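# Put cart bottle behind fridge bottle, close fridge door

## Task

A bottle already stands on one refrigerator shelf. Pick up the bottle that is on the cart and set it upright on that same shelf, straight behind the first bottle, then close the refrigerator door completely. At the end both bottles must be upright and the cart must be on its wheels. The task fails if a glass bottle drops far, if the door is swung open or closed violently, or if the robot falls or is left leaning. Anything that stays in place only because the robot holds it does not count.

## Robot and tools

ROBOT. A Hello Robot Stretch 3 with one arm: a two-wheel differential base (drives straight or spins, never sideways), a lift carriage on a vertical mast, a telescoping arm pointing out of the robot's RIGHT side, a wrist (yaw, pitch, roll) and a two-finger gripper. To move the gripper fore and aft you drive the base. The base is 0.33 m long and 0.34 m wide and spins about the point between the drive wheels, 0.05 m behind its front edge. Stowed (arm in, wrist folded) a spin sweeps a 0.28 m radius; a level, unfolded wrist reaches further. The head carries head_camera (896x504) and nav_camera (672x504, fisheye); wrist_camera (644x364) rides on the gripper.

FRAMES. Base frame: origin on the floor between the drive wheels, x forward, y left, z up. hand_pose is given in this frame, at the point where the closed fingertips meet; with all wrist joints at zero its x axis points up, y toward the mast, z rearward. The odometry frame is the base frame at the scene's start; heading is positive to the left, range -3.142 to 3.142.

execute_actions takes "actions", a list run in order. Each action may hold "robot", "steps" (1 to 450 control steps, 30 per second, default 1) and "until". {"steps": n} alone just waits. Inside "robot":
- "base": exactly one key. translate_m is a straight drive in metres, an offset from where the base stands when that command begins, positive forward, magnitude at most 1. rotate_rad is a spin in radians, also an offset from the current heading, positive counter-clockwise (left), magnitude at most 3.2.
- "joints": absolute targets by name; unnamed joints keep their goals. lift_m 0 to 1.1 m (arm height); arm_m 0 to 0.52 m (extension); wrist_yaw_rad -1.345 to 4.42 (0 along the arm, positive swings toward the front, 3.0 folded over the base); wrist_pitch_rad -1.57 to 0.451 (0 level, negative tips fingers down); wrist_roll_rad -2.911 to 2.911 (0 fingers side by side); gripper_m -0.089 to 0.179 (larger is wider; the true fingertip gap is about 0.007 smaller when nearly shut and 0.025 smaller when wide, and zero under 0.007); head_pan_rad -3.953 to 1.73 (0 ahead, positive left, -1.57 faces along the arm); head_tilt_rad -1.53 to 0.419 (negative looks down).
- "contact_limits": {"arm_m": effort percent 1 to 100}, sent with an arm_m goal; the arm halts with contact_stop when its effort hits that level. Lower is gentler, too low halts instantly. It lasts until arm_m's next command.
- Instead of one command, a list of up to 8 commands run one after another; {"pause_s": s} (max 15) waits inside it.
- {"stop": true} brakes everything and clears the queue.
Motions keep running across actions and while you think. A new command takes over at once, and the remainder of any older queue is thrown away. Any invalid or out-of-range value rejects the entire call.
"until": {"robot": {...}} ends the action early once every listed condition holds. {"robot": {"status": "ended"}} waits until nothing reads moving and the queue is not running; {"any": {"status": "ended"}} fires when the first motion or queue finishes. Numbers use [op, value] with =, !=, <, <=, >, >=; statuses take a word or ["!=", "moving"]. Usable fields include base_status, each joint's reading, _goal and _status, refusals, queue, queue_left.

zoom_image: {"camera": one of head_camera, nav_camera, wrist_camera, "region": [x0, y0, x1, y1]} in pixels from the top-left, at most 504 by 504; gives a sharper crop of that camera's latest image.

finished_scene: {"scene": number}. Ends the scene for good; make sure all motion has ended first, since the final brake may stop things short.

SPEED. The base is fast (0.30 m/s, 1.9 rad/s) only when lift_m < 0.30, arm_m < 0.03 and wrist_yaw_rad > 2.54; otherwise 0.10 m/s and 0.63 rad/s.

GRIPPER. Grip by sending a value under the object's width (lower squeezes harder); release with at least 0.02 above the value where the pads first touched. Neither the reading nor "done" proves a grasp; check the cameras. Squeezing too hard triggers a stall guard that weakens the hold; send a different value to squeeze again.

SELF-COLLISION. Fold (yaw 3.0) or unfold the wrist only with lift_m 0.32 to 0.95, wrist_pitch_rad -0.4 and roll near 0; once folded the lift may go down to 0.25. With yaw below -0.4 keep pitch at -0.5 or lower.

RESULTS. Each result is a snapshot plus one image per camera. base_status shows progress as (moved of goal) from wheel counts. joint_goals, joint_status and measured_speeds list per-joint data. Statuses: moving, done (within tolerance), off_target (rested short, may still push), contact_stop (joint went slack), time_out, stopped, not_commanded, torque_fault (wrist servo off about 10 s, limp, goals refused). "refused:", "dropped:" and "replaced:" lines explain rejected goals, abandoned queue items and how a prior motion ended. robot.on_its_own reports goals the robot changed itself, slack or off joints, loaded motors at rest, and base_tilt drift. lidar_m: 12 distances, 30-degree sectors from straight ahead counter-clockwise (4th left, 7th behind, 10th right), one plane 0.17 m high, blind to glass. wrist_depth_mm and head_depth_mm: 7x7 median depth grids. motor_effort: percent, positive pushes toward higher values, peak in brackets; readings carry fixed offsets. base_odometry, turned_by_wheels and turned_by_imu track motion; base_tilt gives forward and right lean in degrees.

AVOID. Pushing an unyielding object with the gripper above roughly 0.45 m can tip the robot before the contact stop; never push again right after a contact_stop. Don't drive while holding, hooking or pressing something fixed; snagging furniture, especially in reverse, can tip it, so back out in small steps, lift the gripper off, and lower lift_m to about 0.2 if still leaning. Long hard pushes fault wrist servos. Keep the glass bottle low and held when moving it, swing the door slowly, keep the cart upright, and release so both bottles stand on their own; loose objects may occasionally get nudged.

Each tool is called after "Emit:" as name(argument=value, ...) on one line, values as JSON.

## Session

Emit:
execute_actions(actions=[{"robot":{"joints":{"head_tilt_rad":-0.4}},"steps":60,"until":{"robot":{"status":"ended"}}}])

Emit:
execute_actions(actions=[{"robot":{"joints":{"head_pan_rad":-1.8}},"steps":90,"until":{"robot":{"status":"ended"}}}])

Emit:
execute_actions(actions=[{"robot":{"joints":{"head_pan_rad":-3.6}},"steps":90,"until":{"robot":{"status":"ended"}}}])

Emit:
execute_actions(actions=[{"robot":{"joints":{"head_pan_rad":1.5}},"steps":150,"until":{"robot":{"status":"ended"}}}])

Scene clock: 0.80 s.
robot.base_odometry: x=+0.000 y=+0.000 heading=+0.000 (m, m, rad; robot's odometry frame)
robot.turned_by_wheels: +0.000 (rad since the last result)
robot.turned_by_imu: +0.000 (rad since the last result)
robot.base_tilt: forward=-0.4 right=+1.2 (deg)
robot.lidar_m: 1.50 1.31 1.28 1.27 1.43 0.95 0.99 2.07 1.72 2.46 1.83 1.10
robot.head_depth_mm: 1209 1294 1374 870 1653 1672 1352 / 1231 1323 1393 860 1714 1662 1347 / 1252 1346 1414 855 1754 1651 1346 / 1257 1374 1437 849 1807 1653 1336 / 1280 1402 1465 895 1847 1645 1329 / 1300 1431 1481 888 1889 1632 1320 / 1345 1469 1445 939 1900 1566 1322
robot.base_status: not_commanded
robot.joint_positions: lift_m=+0.314 arm_m=+0.001 wrist_yaw_rad=+3.062 wrist_pitch_rad=-0.380 wrist_roll_rad=-0.020 gripper_m=+0.037 head_pan_rad=+0.016 head_tilt_rad=-0.395
robot.joint_goals: lift_m=+0.314 arm_m=+0.001 wrist_yaw_rad=+3.062 wrist_pitch_rad=-0.380 wrist_roll_rad=-0.020 gripper_m=+0.037 head_pan_rad=+0.016 head_tilt_rad=-0.400
robot.joint_status: lift_m=not_commanded arm_m=not_commanded wrist_yaw_rad=not_commanded wrist_pitch_rad=not_commanded wrist_roll_rad=not_commanded gripper_m=not_commanded head_pan_rad=not_commanded head_tilt_rad=done
robot.measured_speeds: translate_m=+0.000 rotate_rad=+0.000 lift_m=+0.000 arm_m=+0.000 wrist_yaw_rad=+0.000 wrist_pitch_rad=+0.000 wrist_roll_rad=+0.000 head_pan_rad=+0.000 head_tilt_rad=+0.000
robot: refusals=0 queue=done queue_left=0
robot.motor_effort: left_wheel=+0(0) right_wheel=+0(1) lift_m=+25(25) arm_m=+0(1) wrist_yaw_rad=+0(1) wrist_pitch_rad=+4(5) wrist_roll_rad=+0(0) gripper_m=+0(0) head_pan_rad=+0(0) head_tilt_rad=-3(22) (%)
robot.hand_pose: x=-0.0031 y=+0.0821 z=+0.3355 quat_wxyz=(+0.160, +0.692, +0.108, +0.696) (m; robot's base frame)
robot.wrist_depth_mm: - - - - - - - / - - - - - - - / - - - - - - - / 875 866 881 886 867 858 853 / 697 690 - 693 697 694 689 / 571 552 - 573 565 572 556 / 483 495 - - 476 474 471
pictures: head_camera (sideways: a quarter turn clockwise sets it upright), nav_camera (sideways: a quarter turn counterclockwise sets it upright), wrist_camera
Images, in order (width x height): head_camera 896x504, nav_camera 672x504, wrist_camera 644x364.

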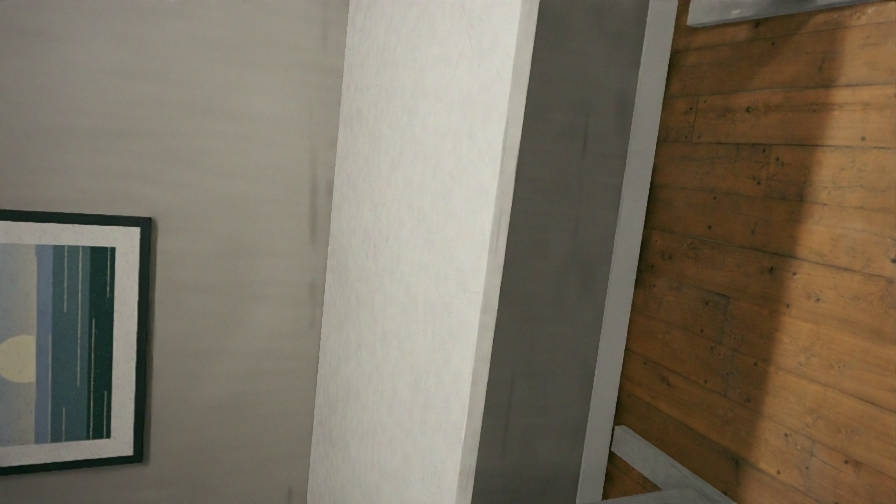

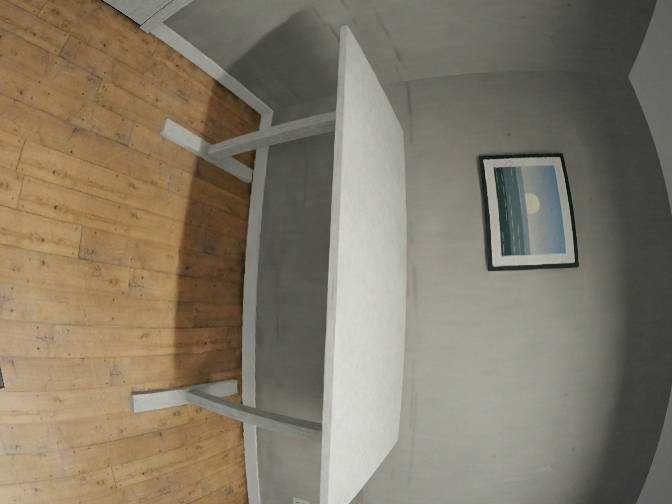

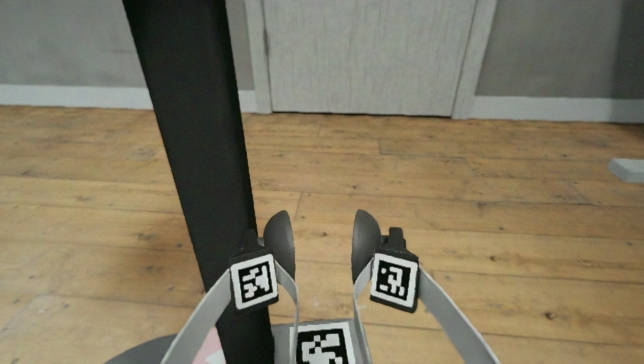

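Scene clock: 2.20 s.
robot.base_odometry: x=+0.000 y=+0.000 heading=+0.000 (m, m, rad; robot's odometry frame)
robot.turned_by_wheels: +0.000 (rad since the last result)
robot.turned_by_imu: +0.000 (rad since the last result)
robot.base_tilt: forward=-0.5 right=+1.2 (deg)
robot.lidar_m: 1.51 1.32 1.28 1.27 1.44 0.95 0.99 2.06 1.72 2.46 1.82 1.10
robot.head_depth_mm: 1789 1837 2012 2395 2188 1664 1349 / 2116 2259 2389 2460 2189 1661 1338 / 2097 2267 2464 2666 2173 1652 1338 / 2083 2236 2436 2647 2175 1651 1337 / 2059 2246 2447 2637 2152 1633 1336 / 2059 2226 2418 2593 2133 1630 1319 / 2058 2207 2387 2581 2121 1623 1322
robot.base_status: not_commanded
robot.joint_positions: lift_m=+0.314 arm_m=+0.001 wrist_yaw_rad=+3.062 wrist_pitch_rad=-0.380 wrist_roll_rad=-0.020 gripper_m=+0.037 head_pan_rad=-1.793 head_tilt_rad=-0.395
robot.joint_goals: lift_m=+0.314 arm_m=+0.001 wrist_yaw_rad=+3.062 wrist_pitch_rad=-0.380 wrist_roll_rad=-0.020 gripper_m=+0.037 head_pan_rad=-1.800 head_tilt_rad=-0.400
robot.joint_status: lift_m=not_commanded arm_m=not_commanded wrist_yaw_rad=not_commanded wrist_pitch_rad=not_commanded wrist_roll_rad=not_commanded gripper_m=not_commanded head_pan_rad=done head_tilt_rad=done
robot.measured_speeds: translate_m=+0.000 rotate_rad=+0.000 lift_m=+0.000 arm_m=+0.000 wrist_yaw_rad=+0.000 wrist_pitch_rad=+0.000 wrist_roll_rad=+0.000 head_pan_rad=+0.000 head_tilt_rad=+0.000
robot: refusals=0 queue=done queue_left=0
robot.motor_effort: left_wheel=+0(0) right_wheel=+1(1) lift_m=+25(25) arm_m=-1(1) wrist_yaw_rad=+0(0) wrist_pitch_rad=+5(5) wrist_roll_rad=+0(0) gripper_m=+0(1) head_pan_rad=-3(44) head_tilt_rad=-3(2) (%)
robot.hand_pose: x=-0.0031 y=+0.0821 z=+0.3355 quat_wxyz=(+0.160, +0.692, +0.108, +0.696) (m; robot's base frame)
robot.wrist_depth_mm: - - - - - - - / - - - - - - - / - - - - - - - / 904 900 877 879 863 869 890 / 685 688 - 676 718 679 677 / 565 561 - 570 560 562 575 / 480 493 - - 476 476 477
pictures: head_camera (sideways: a quarter turn clockwise sets it upright), nav_camera (sideways: a quarter turn counterclockwise sets it upright), wrist_camera
Images, in order (width x height): head_camera 896x504, nav_camera 672x504, wrist_camera 644x364.

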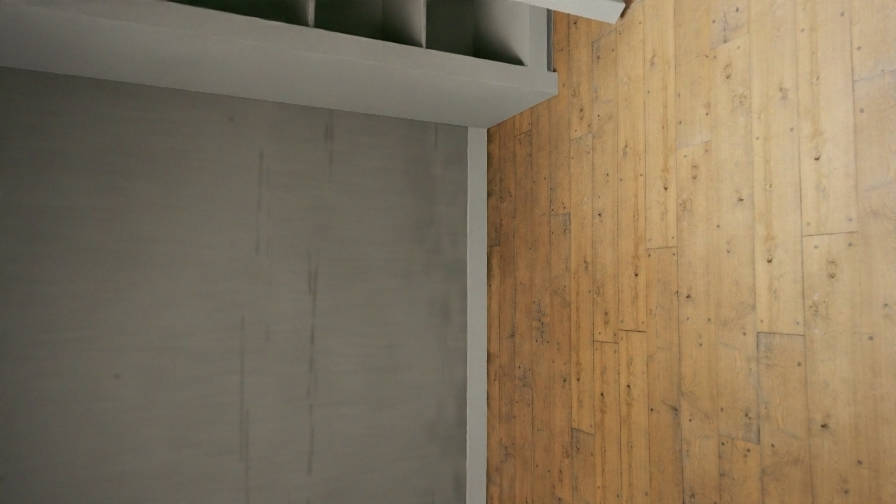

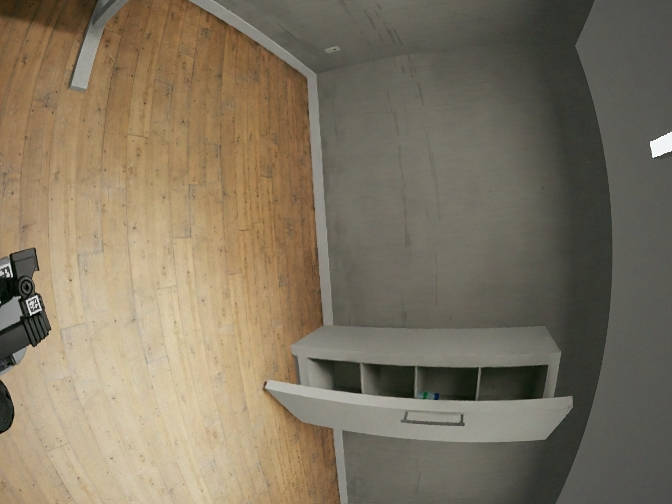

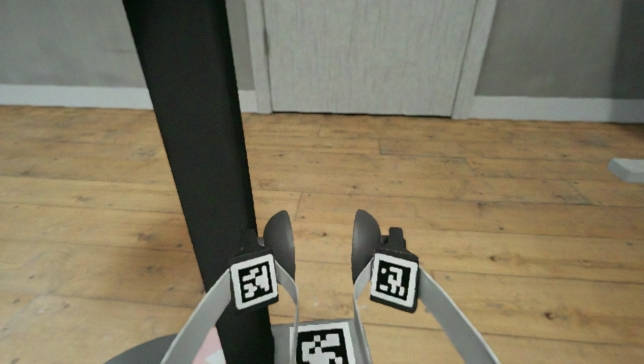

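Scene clock: 3.60 s.
robot.base_odometry: x=+0.000 y=+0.000 heading=+0.000 (m, m, rad; robot's odometry frame)
robot.turned_by_wheels: +0.000 (rad since the last result)
robot.turned_by_imu: +0.000 (rad since the last result)
robot.base_tilt: forward=-0.5 right=+1.4 (deg)
robot.lidar_m: 1.51 1.32 1.28 1.27 1.44 0.95 0.99 2.07 1.72 2.47 1.83 1.10
robot.head_depth_mm: 1946 1979 2040 2121 2092 1668 1350 / 2333 2435 2518 2613 2183 1662 1340 / 2844 3068 3215 2980 2178 1651 1341 / 2861 3094 3333 2943 1976 1645 1333 / 2765 3014 3175 1366 1393 1418 1324 / 2713 2941 3066 1189 1353 1446 1321 / 2627 2831 3028 1268 1410 1482 1316
robot.base_status: not_commanded
robot.joint_positions: lift_m=+0.314 arm_m=+0.001 wrist_yaw_rad=+3.062 wrist_pitch_rad=-0.380 wrist_roll_rad=-0.020 gripper_m=+0.037 head_pan_rad=-3.593 head_tilt_rad=-0.395
robot.joint_goals: lift_m=+0.314 arm_m=+0.001 wrist_yaw_rad=+3.062 wrist_pitch_rad=-0.380 wrist_roll_rad=-0.020 gripper_m=+0.037 head_pan_rad=-3.600 head_tilt_rad=-0.400
robot.joint_status: lift_m=not_commanded arm_m=not_commanded wrist_yaw_rad=not_commanded wrist_pitch_rad=not_commanded wrist_roll_rad=not_commanded gripper_m=not_commanded head_pan_rad=done head_tilt_rad=done
robot.measured_speeds: translate_m=+0.000 rotate_rad=+0.000 lift_m=+0.000 arm_m=+0.000 wrist_yaw_rad=+0.000 wrist_pitch_rad=+0.000 wrist_roll_rad=+0.000 head_pan_rad=+0.000 head_tilt_rad=+0.000
robot: refusals=0 queue=done queue_left=0
robot.motor_effort: left_wheel=+0(1) right_wheel=+1(1) lift_m=+25(25) arm_m=-1(0) wrist_yaw_rad=+0(0) wrist_pitch_rad=+5(5) wrist_roll_rad=+0(0) gripper_m=+0(0) head_pan_rad=-3(45) head_tilt_rad=-2(3) (%)
robot.hand_pose: x=-0.0031 y=+0.0821 z=+0.3355 quat_wxyz=(+0.160, +0.692, +0.108, +0.696) (m; robot's base frame)
robot.wrist_depth_mm: - - - - - - - / - - - - - - - / - - - - - - - / 861 862 866 881 853 855 885 / 685 692 - 682 703 678 694 / 571 561 - 555 567 567 568 / 487 499 - - 484 480 479
pictures: head_camera (sideways: a quarter turn clockwise sets it upright), nav_camera (sideways: a quarter turn counterclockwise sets it upright), wrist_camera
Images, in order (width x height): head_camera 896x504, nav_camera 672x504, wrist_camera 644x364.

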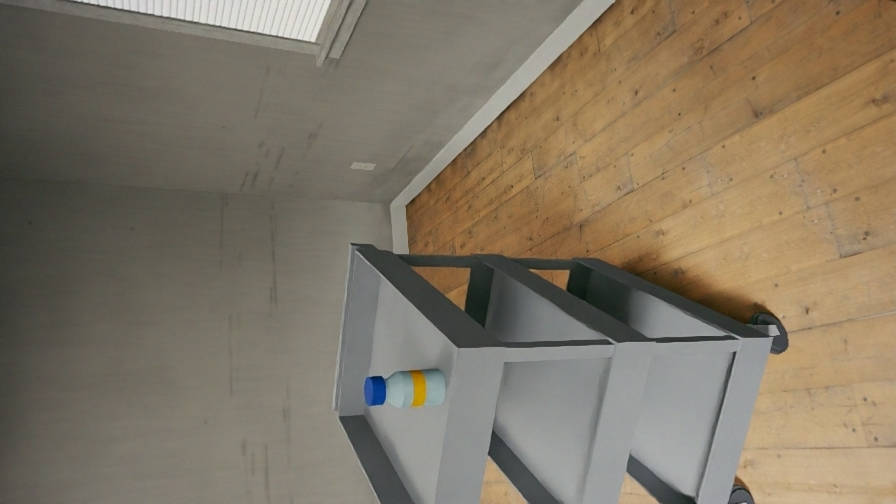

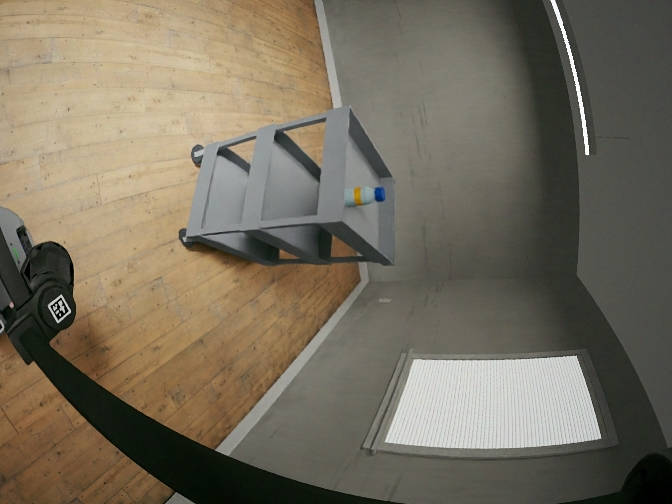

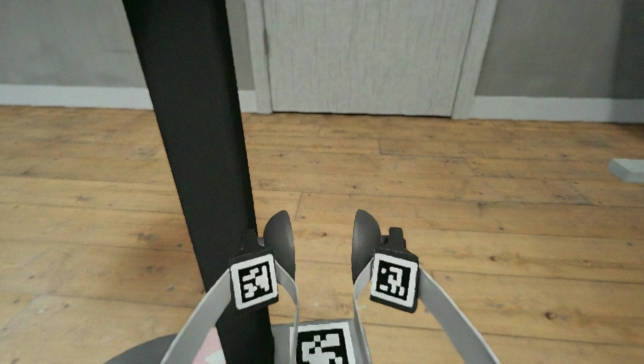

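Scene clock: 6.30 s.
robot.base_odometry: x=+0.000 y=+0.000 heading=+0.000 (m, m, rad; robot's odometry frame)
robot.turned_by_wheels: +0.000 (rad since the last result)
robot.turned_by_imu: +0.001 (rad since the last result)
robot.base_tilt: forward=-0.5 right=+1.3 (deg)
robot.lidar_m: 1.50 1.31 1.28 1.27 1.44 0.95 0.99 2.07 1.72 2.46 1.82 1.10
robot.head_depth_mm: 1028 1111 1205 1305 1447 1564 1352 / 1038 1118 1211 1327 1462 1578 1335 / 1046 1130 1227 1340 1478 1585 1342 / 1058 1140 1236 1350 1493 1598 1334 / 1067 1153 1252 1367 1514 1597 1329 / 1069 1159 1255 1388 1533 1634 1327 / 1102 1196 1292 1419 1582 1625 1322
robot.base_status: not_commanded
robot.joint_positions: lift_m=+0.314 arm_m=+0.001 wrist_yaw_rad=+3.062 wrist_pitch_rad=-0.380 wrist_roll_rad=-0.020 gripper_m=+0.037 head_pan_rad=+1.493 head_tilt_rad=-0.395
robot.joint_goals: lift_m=+0.314 arm_m=+0.001 wrist_yaw_rad=+3.062 wrist_pitch_rad=-0.380 wrist_roll_rad=-0.020 gripper_m=+0.037 head_pan_rad=+1.500 head_tilt_rad=-0.400
robot.joint_status: lift_m=not_commanded arm_m=not_commanded wrist_yaw_rad=not_commanded wrist_pitch_rad=not_commanded wrist_roll_rad=not_commanded gripper_m=not_commanded head_pan_rad=done head_tilt_rad=done
robot.measured_speeds: translate_m=+0.000 rotate_rad=+0.000 lift_m=+0.000 arm_m=+0.000 wrist_yaw_rad=+0.000 wrist_pitch_rad=+0.000 wrist_roll_rad=+0.000 head_pan_rad=+0.000 head_tilt_rad=+0.000
robot: refusals=0 queue=done queue_left=0
robot.motor_effort: left_wheel=+0(0) right_wheel=+1(1) lift_m=+24(25) arm_m=-1(0) wrist_yaw_rad=+0(1) wrist_pitch_rad=+5(5) wrist_roll_rad=+0(0) gripper_m=+0(0) head_pan_rad=+4(46) head_tilt_rad=-2(2) (%)
robot.hand_pose: x=-0.0031 y=+0.0821 z=+0.3355 quat_wxyz=(+0.160, +0.692, +0.108, +0.696) (m; robot's base frame)
robot.wrist_depth_mm: - - - - - - - / - - - - - - - / - - - - - - - / 862 872 870 892 855 857 864 / 683 687 - 681 709 672 676 / 564 555 - 553 589 565 568 / 489 496 - - 472 482 483
pictures: head_camera (sideways: a quarter turn clockwise sets it upright), nav_camera (sideways: a quarter turn counterclockwise sets it upright), wrist_camera
Images, in order (width x height): head_camera 896x504, nav_camera 672x504, wrist_camera 644x364.

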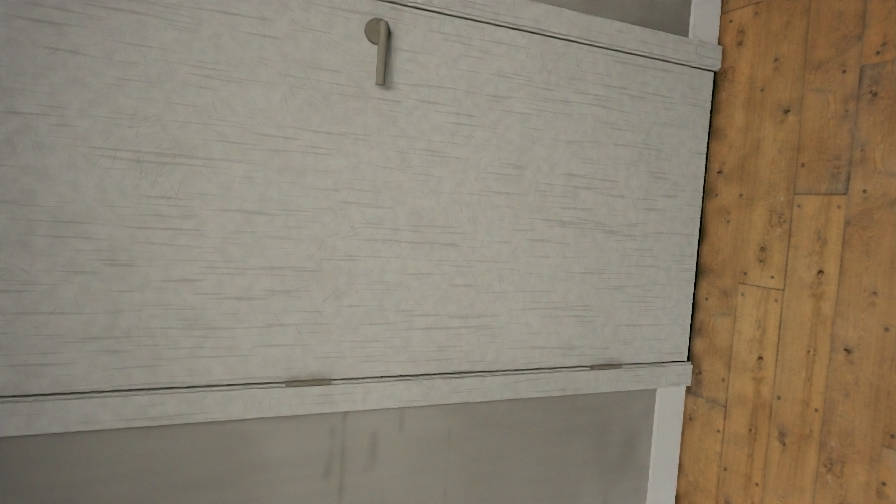

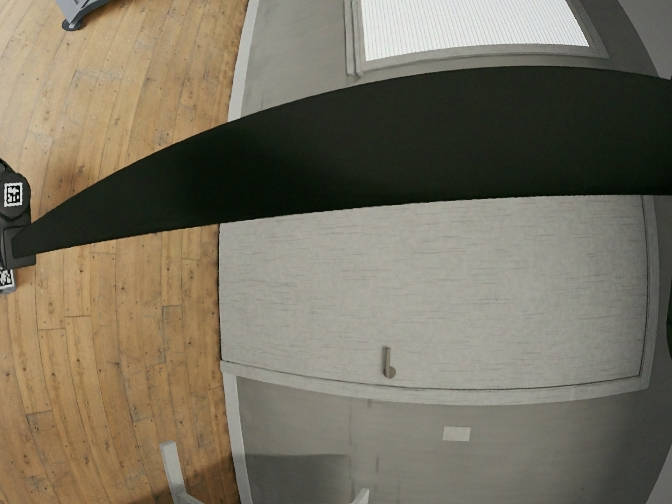

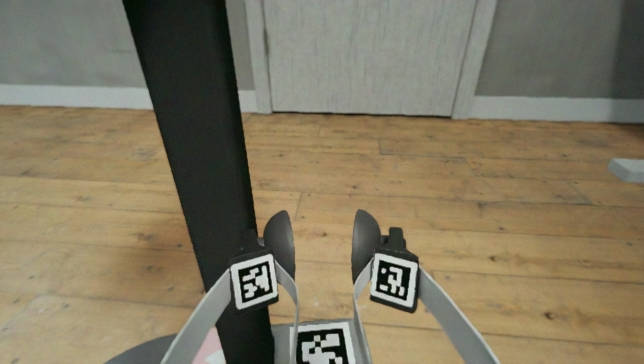

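Emit:
execute_actions(actions=[{"robot":[{"joints":{"lift_m":0.28,"head_pan_rad":-1.57,"head_tilt_rad":-0.6},"base":{"rotate_rad":-0.22}},{"base":{"translate_m":-0.42}},{"base":{"rotate_rad":-1.57}},{"joints":{"lift_m":0.9,"wrist_pitch_rad":-0.4}},{"joints":{"wrist_yaw_rad":0,"gripper_m":0.15}},{"joints":{"wrist_pitch_rad":-0.2,"lift_m":0.88}}],"steps":450,"until":{"robot":{"status":"ended"}}},{"steps":300,"until":{"robot":{"status":"ended"}}}])

Scene clock: 23.83 s.
robot.base_odometry: x=-0.410 y=+0.092 heading=-1.790 (m, m, rad; robot's odometry frame)
robot.turned_by_wheels: -1.790 (rad since the last result)
robot.turned_by_imu: -1.790 (rad since the last result)
robot.base_tilt: forward=-0.5 right=+1.4 (deg)
robot.lidar_m: 1.57 2.55 1.51 1.51 1.88 1.32 1.25 1.31 0.69 0.54 0.72 1.59
robot.head_depth_mm: 2425 2710 2834 2237 1745 1509 - / 2403 2679 1140 978 1584 1502 - / 2390 2687 1181 854 734 - - / 2385 2661 1182 825 1092 - - / 2362 2660 1113 846 1084 1211 1188 / 2367 2647 2814 875 1077 1282 1179 / 2357 2624 2803 927 1635 1386 1179
robot.base_status: done (rotate_rad -1.5698 of -1.5700)
robot.joint_positions: lift_m=+0.880 arm_m=+0.001 wrist_yaw_rad=+0.002 wrist_pitch_rad=-0.224 wrist_roll_rad=-0.020 gripper_m=+0.150 head_pan_rad=-1.563 head_tilt_rad=-0.593
robot.joint_goals: lift_m=+0.880 arm_m=+0.001 wrist_yaw_rad=+0.000 wrist_pitch_rad=-0.200 wrist_roll_rad=-0.020 gripper_m=+0.150 head_pan_rad=-1.570 head_tilt_rad=-0.600
robot.joint_status: lift_m=done arm_m=not_commanded wrist_yaw_rad=done wrist_pitch_rad=done wrist_roll_rad=not_commanded gripper_m=done head_pan_rad=done head_tilt_rad=done
robot.measured_speeds: translate_m=+0.000 rotate_rad=+0.000 lift_m=+0.000 arm_m=+0.000 wrist_yaw_rad=+0.000 wrist_pitch_rad=+0.000 wrist_roll_rad=+0.000 head_pan_rad=+0.000 head_tilt_rad=+0.000
robot: refusals=0 queue=done queue_left=0
robot.motor_effort: left_wheel=+3(11) right_wheel=-4(12) lift_m=+23(29) arm_m=-1(1) wrist_yaw_rad=-1(4) wrist_pitch_rad=+9(7) wrist_roll_rad=+0(0) gripper_m=+0(82) head_pan_rad=-3(46) head_tilt_rad=-3(17) (%)
robot.hand_pose: x=-0.0211 y=-0.3907 z=+0.9383 quat_wxyz=(+0.710, +0.081, -0.695, -0.078) (m; robot's base frame)
robot.wrist_depth_mm: - - - - - - - / - - - - - - - / - - - 952 871 - - / - - 622 550 641 - - / - - 468 377 478 - - / - - 838 790 734 - - / - - 665 663 728 - -
pictures: head_camera (sideways: a quarter turn clockwise sets it upright), nav_camera (sideways: a quarter turn counterclockwise sets it upright), wrist_camera
Images, in order (width x height): head_camera 896x504, nav_camera 672x504, wrist_camera 644x364.

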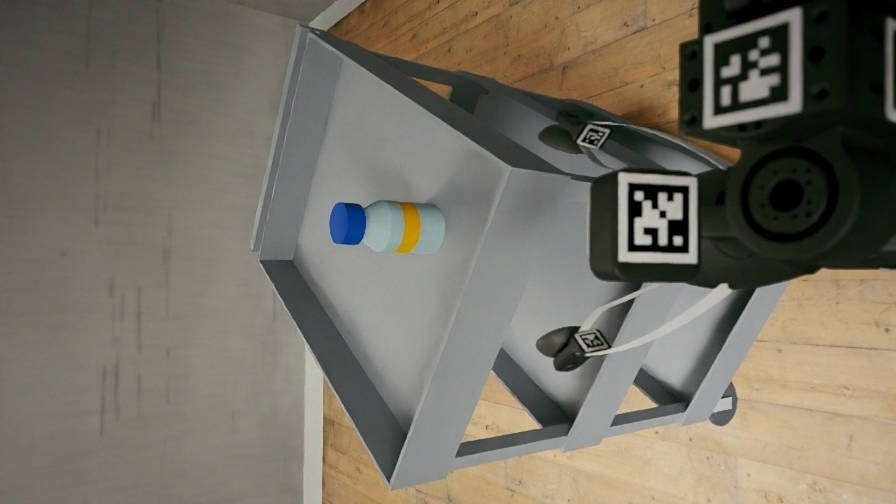

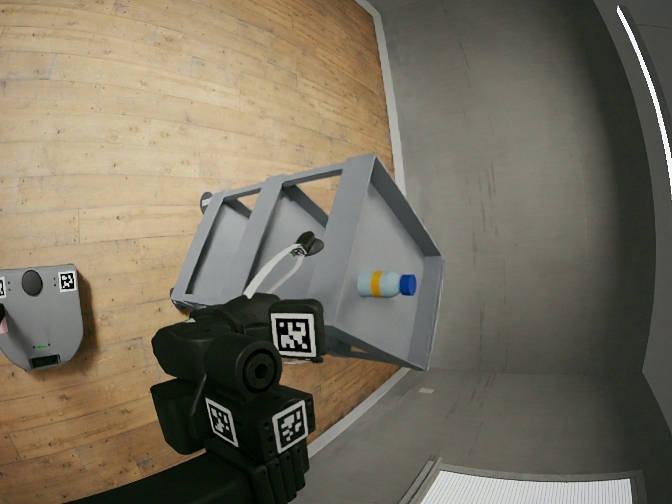

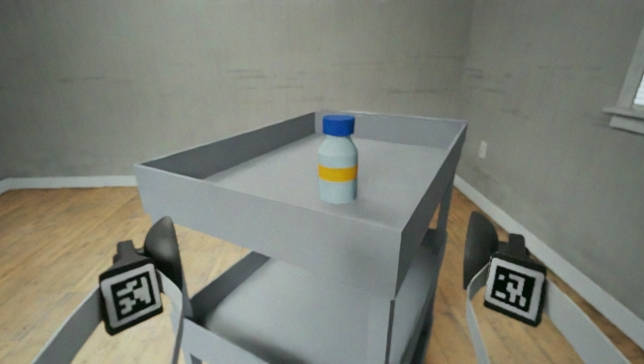

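Bottle is about 0.03 m to the right and 0.5 m out.

Emit:
execute_actions(actions=[{"robot":{"base":{"translate_m":-0.03},"joints":{"arm_m":0.24}},"steps":200,"until":{"robot":{"status":"ended"}}}])

Scene clock: 27.07 s.
robot.base_odometry: x=-0.403 y=+0.121 heading=-1.790 (m, m, rad; robot's odometry frame)
robot.turned_by_wheels: +0.000 (rad since the last result)
robot.turned_by_imu: +0.000 (rad since the last result)
robot.base_tilt: forward=-0.5 right=+1.3 (deg)
robot.lidar_m: 1.59 2.57 1.51 1.55 1.84 1.28 1.21 1.28 0.79 0.53 0.70 1.63
robot.head_depth_mm: 2404 2688 2787 2372 - - 1182 / 2428 2678 1135 - 1577 1418 1198 / 2398 2686 1189 - 1066 1278 1200 / 2401 2648 1183 - 1027 945 1142 / 2383 2641 1117 755 1081 1187 1191 / 2373 2627 2809 875 1079 1262 1183 / 2353 2624 2792 886 1547 1357 1180
robot.base_status: done (translate_m -0.0300 of -0.0300)
robot.joint_positions: lift_m=+0.880 arm_m=+0.240 wrist_yaw_rad=+0.000 wrist_pitch_rad=-0.223 wrist_roll_rad=-0.020 gripper_m=+0.150 head_pan_rad=-1.563 head_tilt_rad=-0.593
robot.joint_goals: lift_m=+0.880 arm_m=+0.240 wrist_yaw_rad=+0.000 wrist_pitch_rad=-0.200 wrist_roll_rad=-0.020 gripper_m=+0.150 head_pan_rad=-1.570 head_tilt_rad=-0.600
robot.joint_status: lift_m=done arm_m=done wrist_yaw_rad=done wrist_pitch_rad=done wrist_roll_rad=not_commanded gripper_m=done head_pan_rad=done head_tilt_rad=done
robot.measured_speeds: translate_m=+0.000 rotate_rad=+0.000 lift_m=+0.000 arm_m=+0.000 wrist_yaw_rad=+0.000 wrist_pitch_rad=+0.000 wrist_roll_rad=+0.000 head_pan_rad=+0.000 head_tilt_rad=+0.000
robot: refusals=0 queue=done queue_left=0
robot.motor_effort: left_wheel=+2(5) right_wheel=-4(9) lift_m=+23(22) arm_m=+4(6) wrist_yaw_rad=+1(1) wrist_pitch_rad=+9(9) wrist_roll_rad=+0(0) gripper_m=+0(0) head_pan_rad=-4(4) head_tilt_rad=-3(3) (%)
robot.hand_pose: x=-0.0214 y=-0.6292 z=+0.9386 quat_wxyz=(+0.710, +0.080, -0.695, -0.078) (m; robot's base frame)
robot.wrist_depth_mm: - - - - - - - / - - - - - - - / - - - 809 - - - / - - 577 309 632 - - / 377 430 449 305 455 - - / 351 - 347 320 347 - - / 299 270 283 283 284 - -
pictures: head_camera (sideways: a quarter turn clockwise sets it upright), nav_camera (sideways: a quarter turn counterclockwise sets it upright), wrist_camera
Images, in order (width x height): head_camera 896x504, nav_camera 672x504, wrist_camera 644x364.

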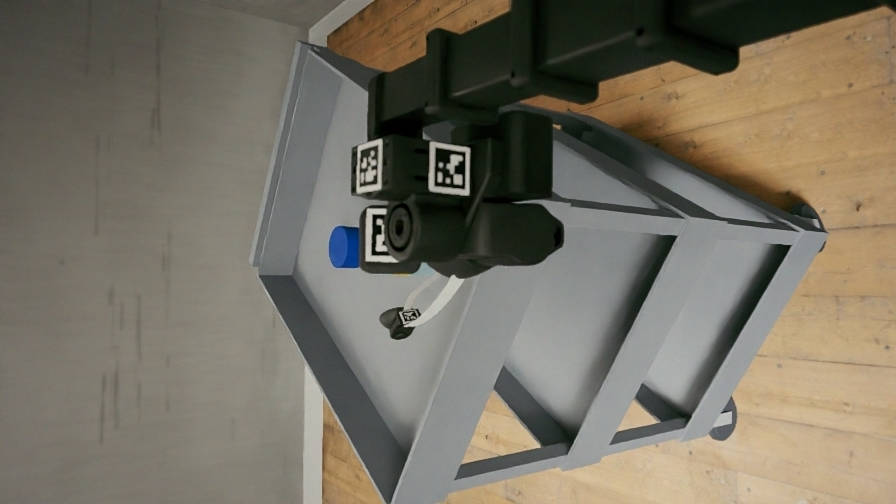

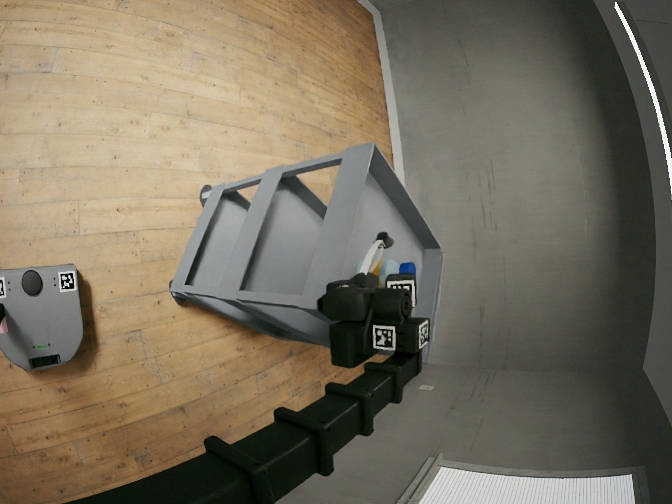

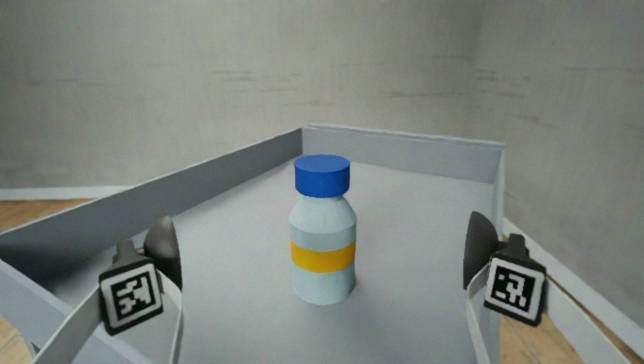

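Emit:
execute_actions(actions=[{"robot":[{"joints":{"arm_m":0.375,"gripper_m":0.12}},{"joints":{"lift_m":0.815}}],"steps":200,"until":{"robot":{"status":"ended"}}}])

Scene clock: 30.87 s.
robot.base_odometry: x=-0.403 y=+0.121 heading=-1.790 (m, m, rad; robot's odometry frame)
robot.turned_by_wheels: +0.000 (rad since the last result)
robot.turned_by_imu: +0.001 (rad since the last result)
robot.base_tilt: forward=-0.5 right=+1.3 (deg)
robot.lidar_m: 1.60 2.58 1.51 1.55 1.84 1.29 1.22 1.29 0.79 0.53 0.70 1.63
robot.head_depth_mm: 2439 2712 2811 2225 1797 - - / 2411 2685 1139 1628 - 1413 1200 / 2405 2708 1184 - 1062 1287 1195 / 2378 2657 1225 703 1000 940 1146 / 2377 2631 1110 828 1080 1180 1187 / 2354 2636 2803 875 1081 1264 1182 / 2356 2637 2817 886 1547 1354 1179
robot.base_status: done (translate_m -0.0300 of -0.0300)
robot.joint_positions: lift_m=+0.815 arm_m=+0.375 wrist_yaw_rad=+0.000 wrist_pitch_rad=-0.223 wrist_roll_rad=-0.020 gripper_m=+0.120 head_pan_rad=-1.563 head_tilt_rad=-0.593
robot.joint_goals: lift_m=+0.815 arm_m=+0.375 wrist_yaw_rad=+0.000 wrist_pitch_rad=-0.200 wrist_roll_rad=-0.020 gripper_m=+0.120 head_pan_rad=-1.570 head_tilt_rad=-0.600
robot.joint_status: lift_m=done arm_m=done wrist_yaw_rad=done wrist_pitch_rad=done wrist_roll_rad=not_commanded gripper_m=done head_pan_rad=done head_tilt_rad=done
robot.measured_speeds: translate_m=+0.000 rotate_rad=+0.000 lift_m=+0.000 arm_m=+0.000 wrist_yaw_rad=+0.000 wrist_pitch_rad=+0.000 wrist_roll_rad=+0.000 head_pan_rad=+0.000 head_tilt_rad=+0.000
robot: refusals=0 queue=done queue_left=0
robot.motor_effort: left_wheel=+3(3) right_wheel=-4(4) lift_m=+22(21) arm_m=+4(4) wrist_yaw_rad=+1(0) wrist_pitch_rad=+8(9) wrist_roll_rad=+0(0) gripper_m=+0(83) head_pan_rad=-2(4) head_tilt_rad=-3(3) (%)
robot.hand_pose: x=-0.0214 y=-0.7642 z=+0.8736 quat_wxyz=(+0.710, +0.080, -0.695, -0.078) (m; robot's base frame)
robot.wrist_depth_mm: - - - - - - - / - - - - - - - / - - 583 139 553 503 - / 316 377 446 140 452 460 400 / 300 331 326 147 310 331 257 / 255 270 245 149 242 266 234 / 210 205 209 163 200 207 197
pictures: head_camera (sideways: a quarter turn clockwise sets it upright), nav_camera (sideways: a quarter turn counterclockwise sets it upright), wrist_camera
Images, in order (width x height): head_camera 896x504, nav_camera 672x504, wrist_camera 644x364.

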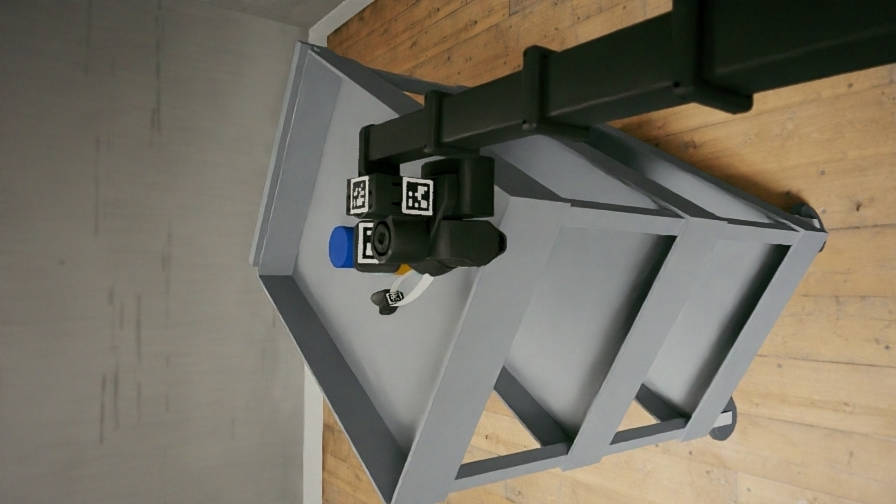

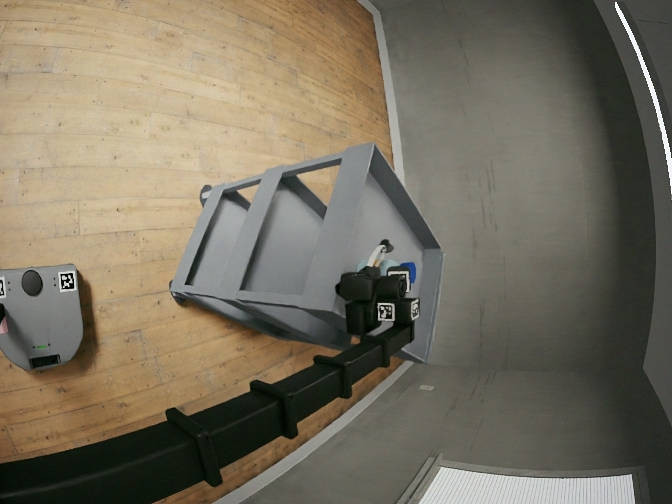

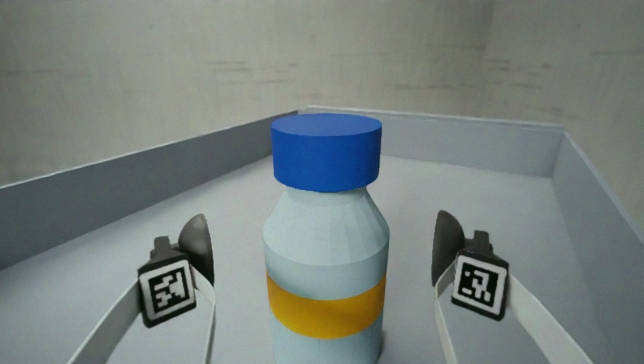

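Emit:
execute_actions(actions=[{"robot":[{"joints":{"lift_m":0.805}},{"joints":{"gripper_m":0.02}},{"joints":{"lift_m":0.95}},{"joints":{"arm_m":0.0},"base":{"rotate_rad":0.12}},{"base":{"translate_m":1.0}},{"base":{"translate_m":0.5}},{"base":{"rotate_rad":1.49},"joints":{"head_pan_rad":-2.2,"head_tilt_rad":-0.5}}],"steps":450,"until":{"robot":{"status":"ended"}}},{"steps":450,"until":{"robot":{"status":"ended"}}}])

Scene clock: 32.07 s.
robot.base_odometry: x=-0.403 y=+0.121 heading=-1.790 (m, m, rad; robot's odometry frame)
robot.turned_by_wheels: +0.000 (rad since the last result)
robot.turned_by_imu: +0.000 (rad since the last result)
robot.base_tilt: forward=-0.5 right=+1.3 (deg)
robot.lidar_m: 1.60 2.58 1.52 1.55 1.84 1.29 1.22 1.28 0.80 0.53 0.70 1.64
robot.head_depth_mm: 2403 2703 2797 2235 1779 - - / 2410 2691 1138 1260 - 1411 1187 / 2425 2664 1186 - 1060 1285 1188 / 2389 2661 1185 815 996 941 1140 / 2380 2662 1116 830 1083 1181 1189 / 2363 2636 2815 877 1081 1267 1185 / 2349 2631 2831 886 1544 1352 1183
robot.base_status: done (translate_m -0.0300 of -0.0300)
robot.joint_positions: lift_m=+0.807 arm_m=+0.375 wrist_yaw_rad=+0.000 wrist_pitch_rad=-0.200 wrist_roll_rad=-0.014 gripper_m=+0.120 head_pan_rad=-1.563 head_tilt_rad=-0.593
robot.joint_goals: lift_m=+0.806 arm_m=+0.375 wrist_yaw_rad=+0.000 wrist_pitch_rad=-0.200 wrist_roll_rad=-0.014 gripper_m=+0.120 head_pan_rad=-1.570 head_tilt_rad=-0.600
robot.joint_status: lift_m=contact_stop arm_m=done wrist_yaw_rad=done wrist_pitch_rad=done wrist_roll_rad=not_commanded gripper_m=done head_pan_rad=done head_tilt_rad=done
robot.measured_speeds: translate_m=+0.000 rotate_rad=+0.000 lift_m=+0.006 arm_m=+0.000 wrist_yaw_rad=+0.000 wrist_pitch_rad=+0.000 wrist_roll_rad=+0.000 head_pan_rad=+0.000 head_tilt_rad=+0.000
robot: refusals=0 queue=dropped queue_left=0
robot.on_its_own: lift_m is slack since a contact_stop, until your next command for it
robot.motor_effort: left_wheel=+1(3) right_wheel=+2(3) lift_m=+19(23) arm_m=+4(5) wrist_yaw_rad=-1(2) wrist_pitch_rad=+0(8) wrist_roll_rad=-3(3) gripper_m=+0(0) head_pan_rad=-3(3) head_tilt_rad=-3(3) (%)
robot.hand_pose: x=-0.0215 y=-0.7661 z=+0.8708 quat_wxyz=(+0.709, +0.071, -0.698, -0.070) (m; robot's base frame)
robot.wrist_depth_mm: - - - - - - - / - - - - - - - / - - - 134 558 493 - / 321 371 450 140 474 467 418 / 300 341 335 145 312 330 257 / 261 271 245 148 242 262 232 / 209 206 209 159 200 204 197
pictures: head_camera (sideways: a quarter turn clockwise sets it upright), nav_camera (sideways: a quarter turn counterclockwise sets it upright), wrist_camera
dropped: robot: command 0 of its queue: lift_m: contact_stop
Images, in order (width x height): head_camera 896x504, nav_camera 672x504, wrist_camera 644x364.

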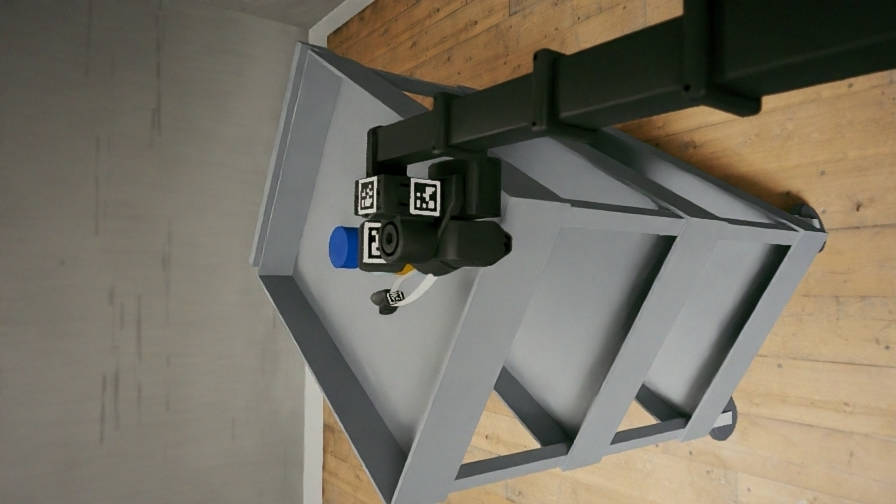

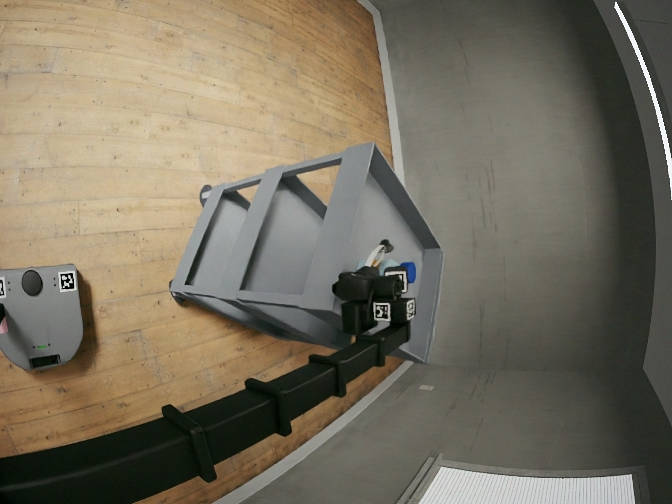

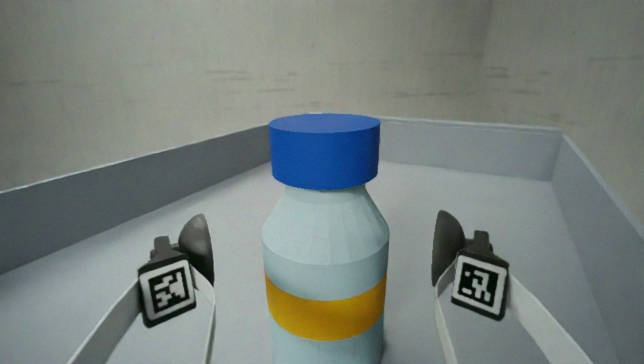

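The wrist touched the rim, so I'll pitch down a little instead of lowering.

Emit:
execute_actions(actions=[{"robot":[{"joints":{"lift_m":0.82,"wrist_pitch_rad":-0.28}},{"joints":{"gripper_m":0.02}},{"joints":{"lift_m":0.95}},{"joints":{"arm_m":0.0},"base":{"rotate_rad":0.12}},{"base":{"translate_m":1.0}},{"base":{"translate_m":0.5}},{"base":{"rotate_rad":1.49},"joints":{"head_pan_rad":-2.2,"head_tilt_rad":-0.5}}],"steps":450,"until":{"robot":{"status":"ended"}}},{"steps":450,"until":{"robot":{"status":"ended"}}}])

Scene clock: 61.07 s.
robot.base_odometry: x=-0.552 y=-1.372 heading=-0.180 (m, m, rad; robot's odometry frame)
robot.turned_by_wheels: +1.610 (rad since the last result)
robot.turned_by_imu: +1.630 (rad since the last result)
robot.base_tilt: forward=-0.5 right=+1.3 (deg)
robot.lidar_m: 1.79 1.64 2.60 2.72 1.59 3.05 0.55 0.64 0.64 1.01 1.06 1.47
robot.head_depth_mm: 964 1041 968 1175 1237 1384 - / 513 575 682 903 1179 - - / 540 582 640 711 778 - - / 613 671 736 819 - - - / 711 786 879 1000 1125 - - / 844 937 1049 1180 1285 - - / 849 919 1004 1108 1198 - -
robot.base_status: done (rotate_rad +1.4898 of +1.4900)
robot.joint_positions: lift_m=+0.950 arm_m=+0.002 wrist_yaw_rad=+0.000 wrist_pitch_rad=-0.347 wrist_roll_rad=-0.017 gripper_m=+0.021 head_pan_rad=-2.193 head_tilt_rad=-0.507
robot.joint_goals: lift_m=+0.950 arm_m=+0.000 wrist_yaw_rad=+0.000 wrist_pitch_rad=-0.280 wrist_roll_rad=-0.017 gripper_m=+0.020 head_pan_rad=-2.200 head_tilt_rad=-0.500
robot.joint_status: lift_m=done arm_m=done wrist_yaw_rad=done wrist_pitch_rad=done wrist_roll_rad=not_commanded gripper_m=done head_pan_rad=done head_tilt_rad=done
robot.measured_speeds: translate_m=+0.000 rotate_rad=+0.000 lift_m=+0.000 arm_m=+0.000 wrist_yaw_rad=+0.000 wrist_pitch_rad=+0.000 wrist_roll_rad=+0.000 head_pan_rad=+0.000 head_tilt_rad=+0.000
robot: refusals=0 queue=done queue_left=0
robot.motor_effort: left_wheel=-4(8) right_wheel=+6(13) lift_m=+30(28) arm_m=-4(3) wrist_yaw_rad=+1(4) wrist_pitch_rad=+23(24) wrist_roll_rad=-1(2) gripper_m=-15(91) head_pan_rad=-3(37) head_tilt_rad=+3(11) (%)
robot.hand_pose: x=-0.0215 y=-0.3793 z=+0.9788 quat_wxyz=(+0.703, +0.123, -0.690, -0.121) (m; robot's base frame)
robot.wrist_depth_mm: 689 686 669 685 670 678 487 / 730 758 719 723 736 706 489 / 804 782 812 142 784 736 489 / 878 884 885 152 865 745 494 / 968 - 913 149 923 735 496 / - - - 157 - 757 496 / - - - 166 - 696 489
pictures: head_camera (sideways: a quarter turn clockwise sets it upright), nav_camera (sideways: a quarter turn counterclockwise sets it upright), wrist_camera
Images, in order (width x height): head_camera 896x504, nav_camera 672x504, wrist_camera 644x364.

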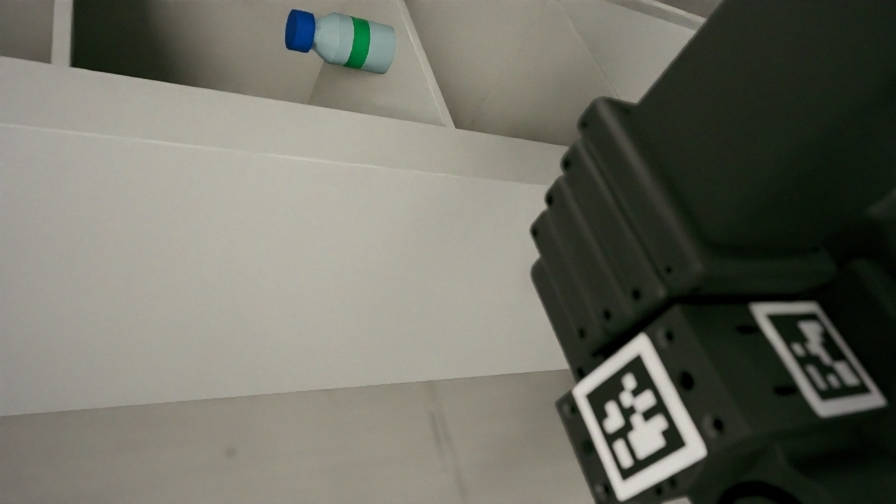

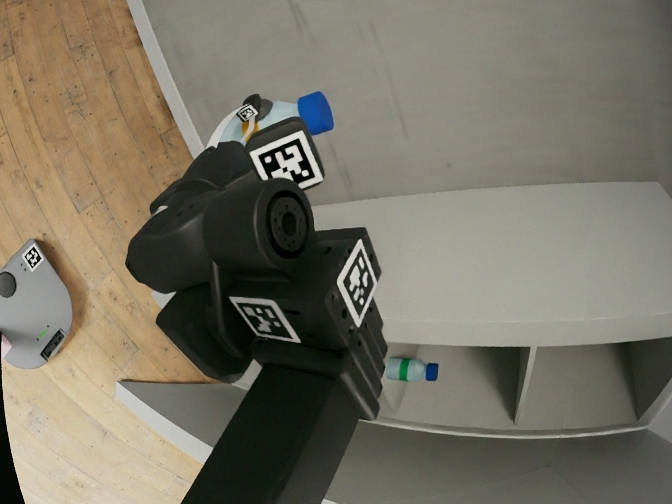

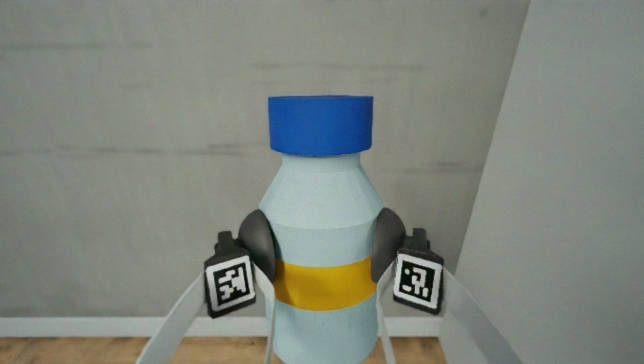

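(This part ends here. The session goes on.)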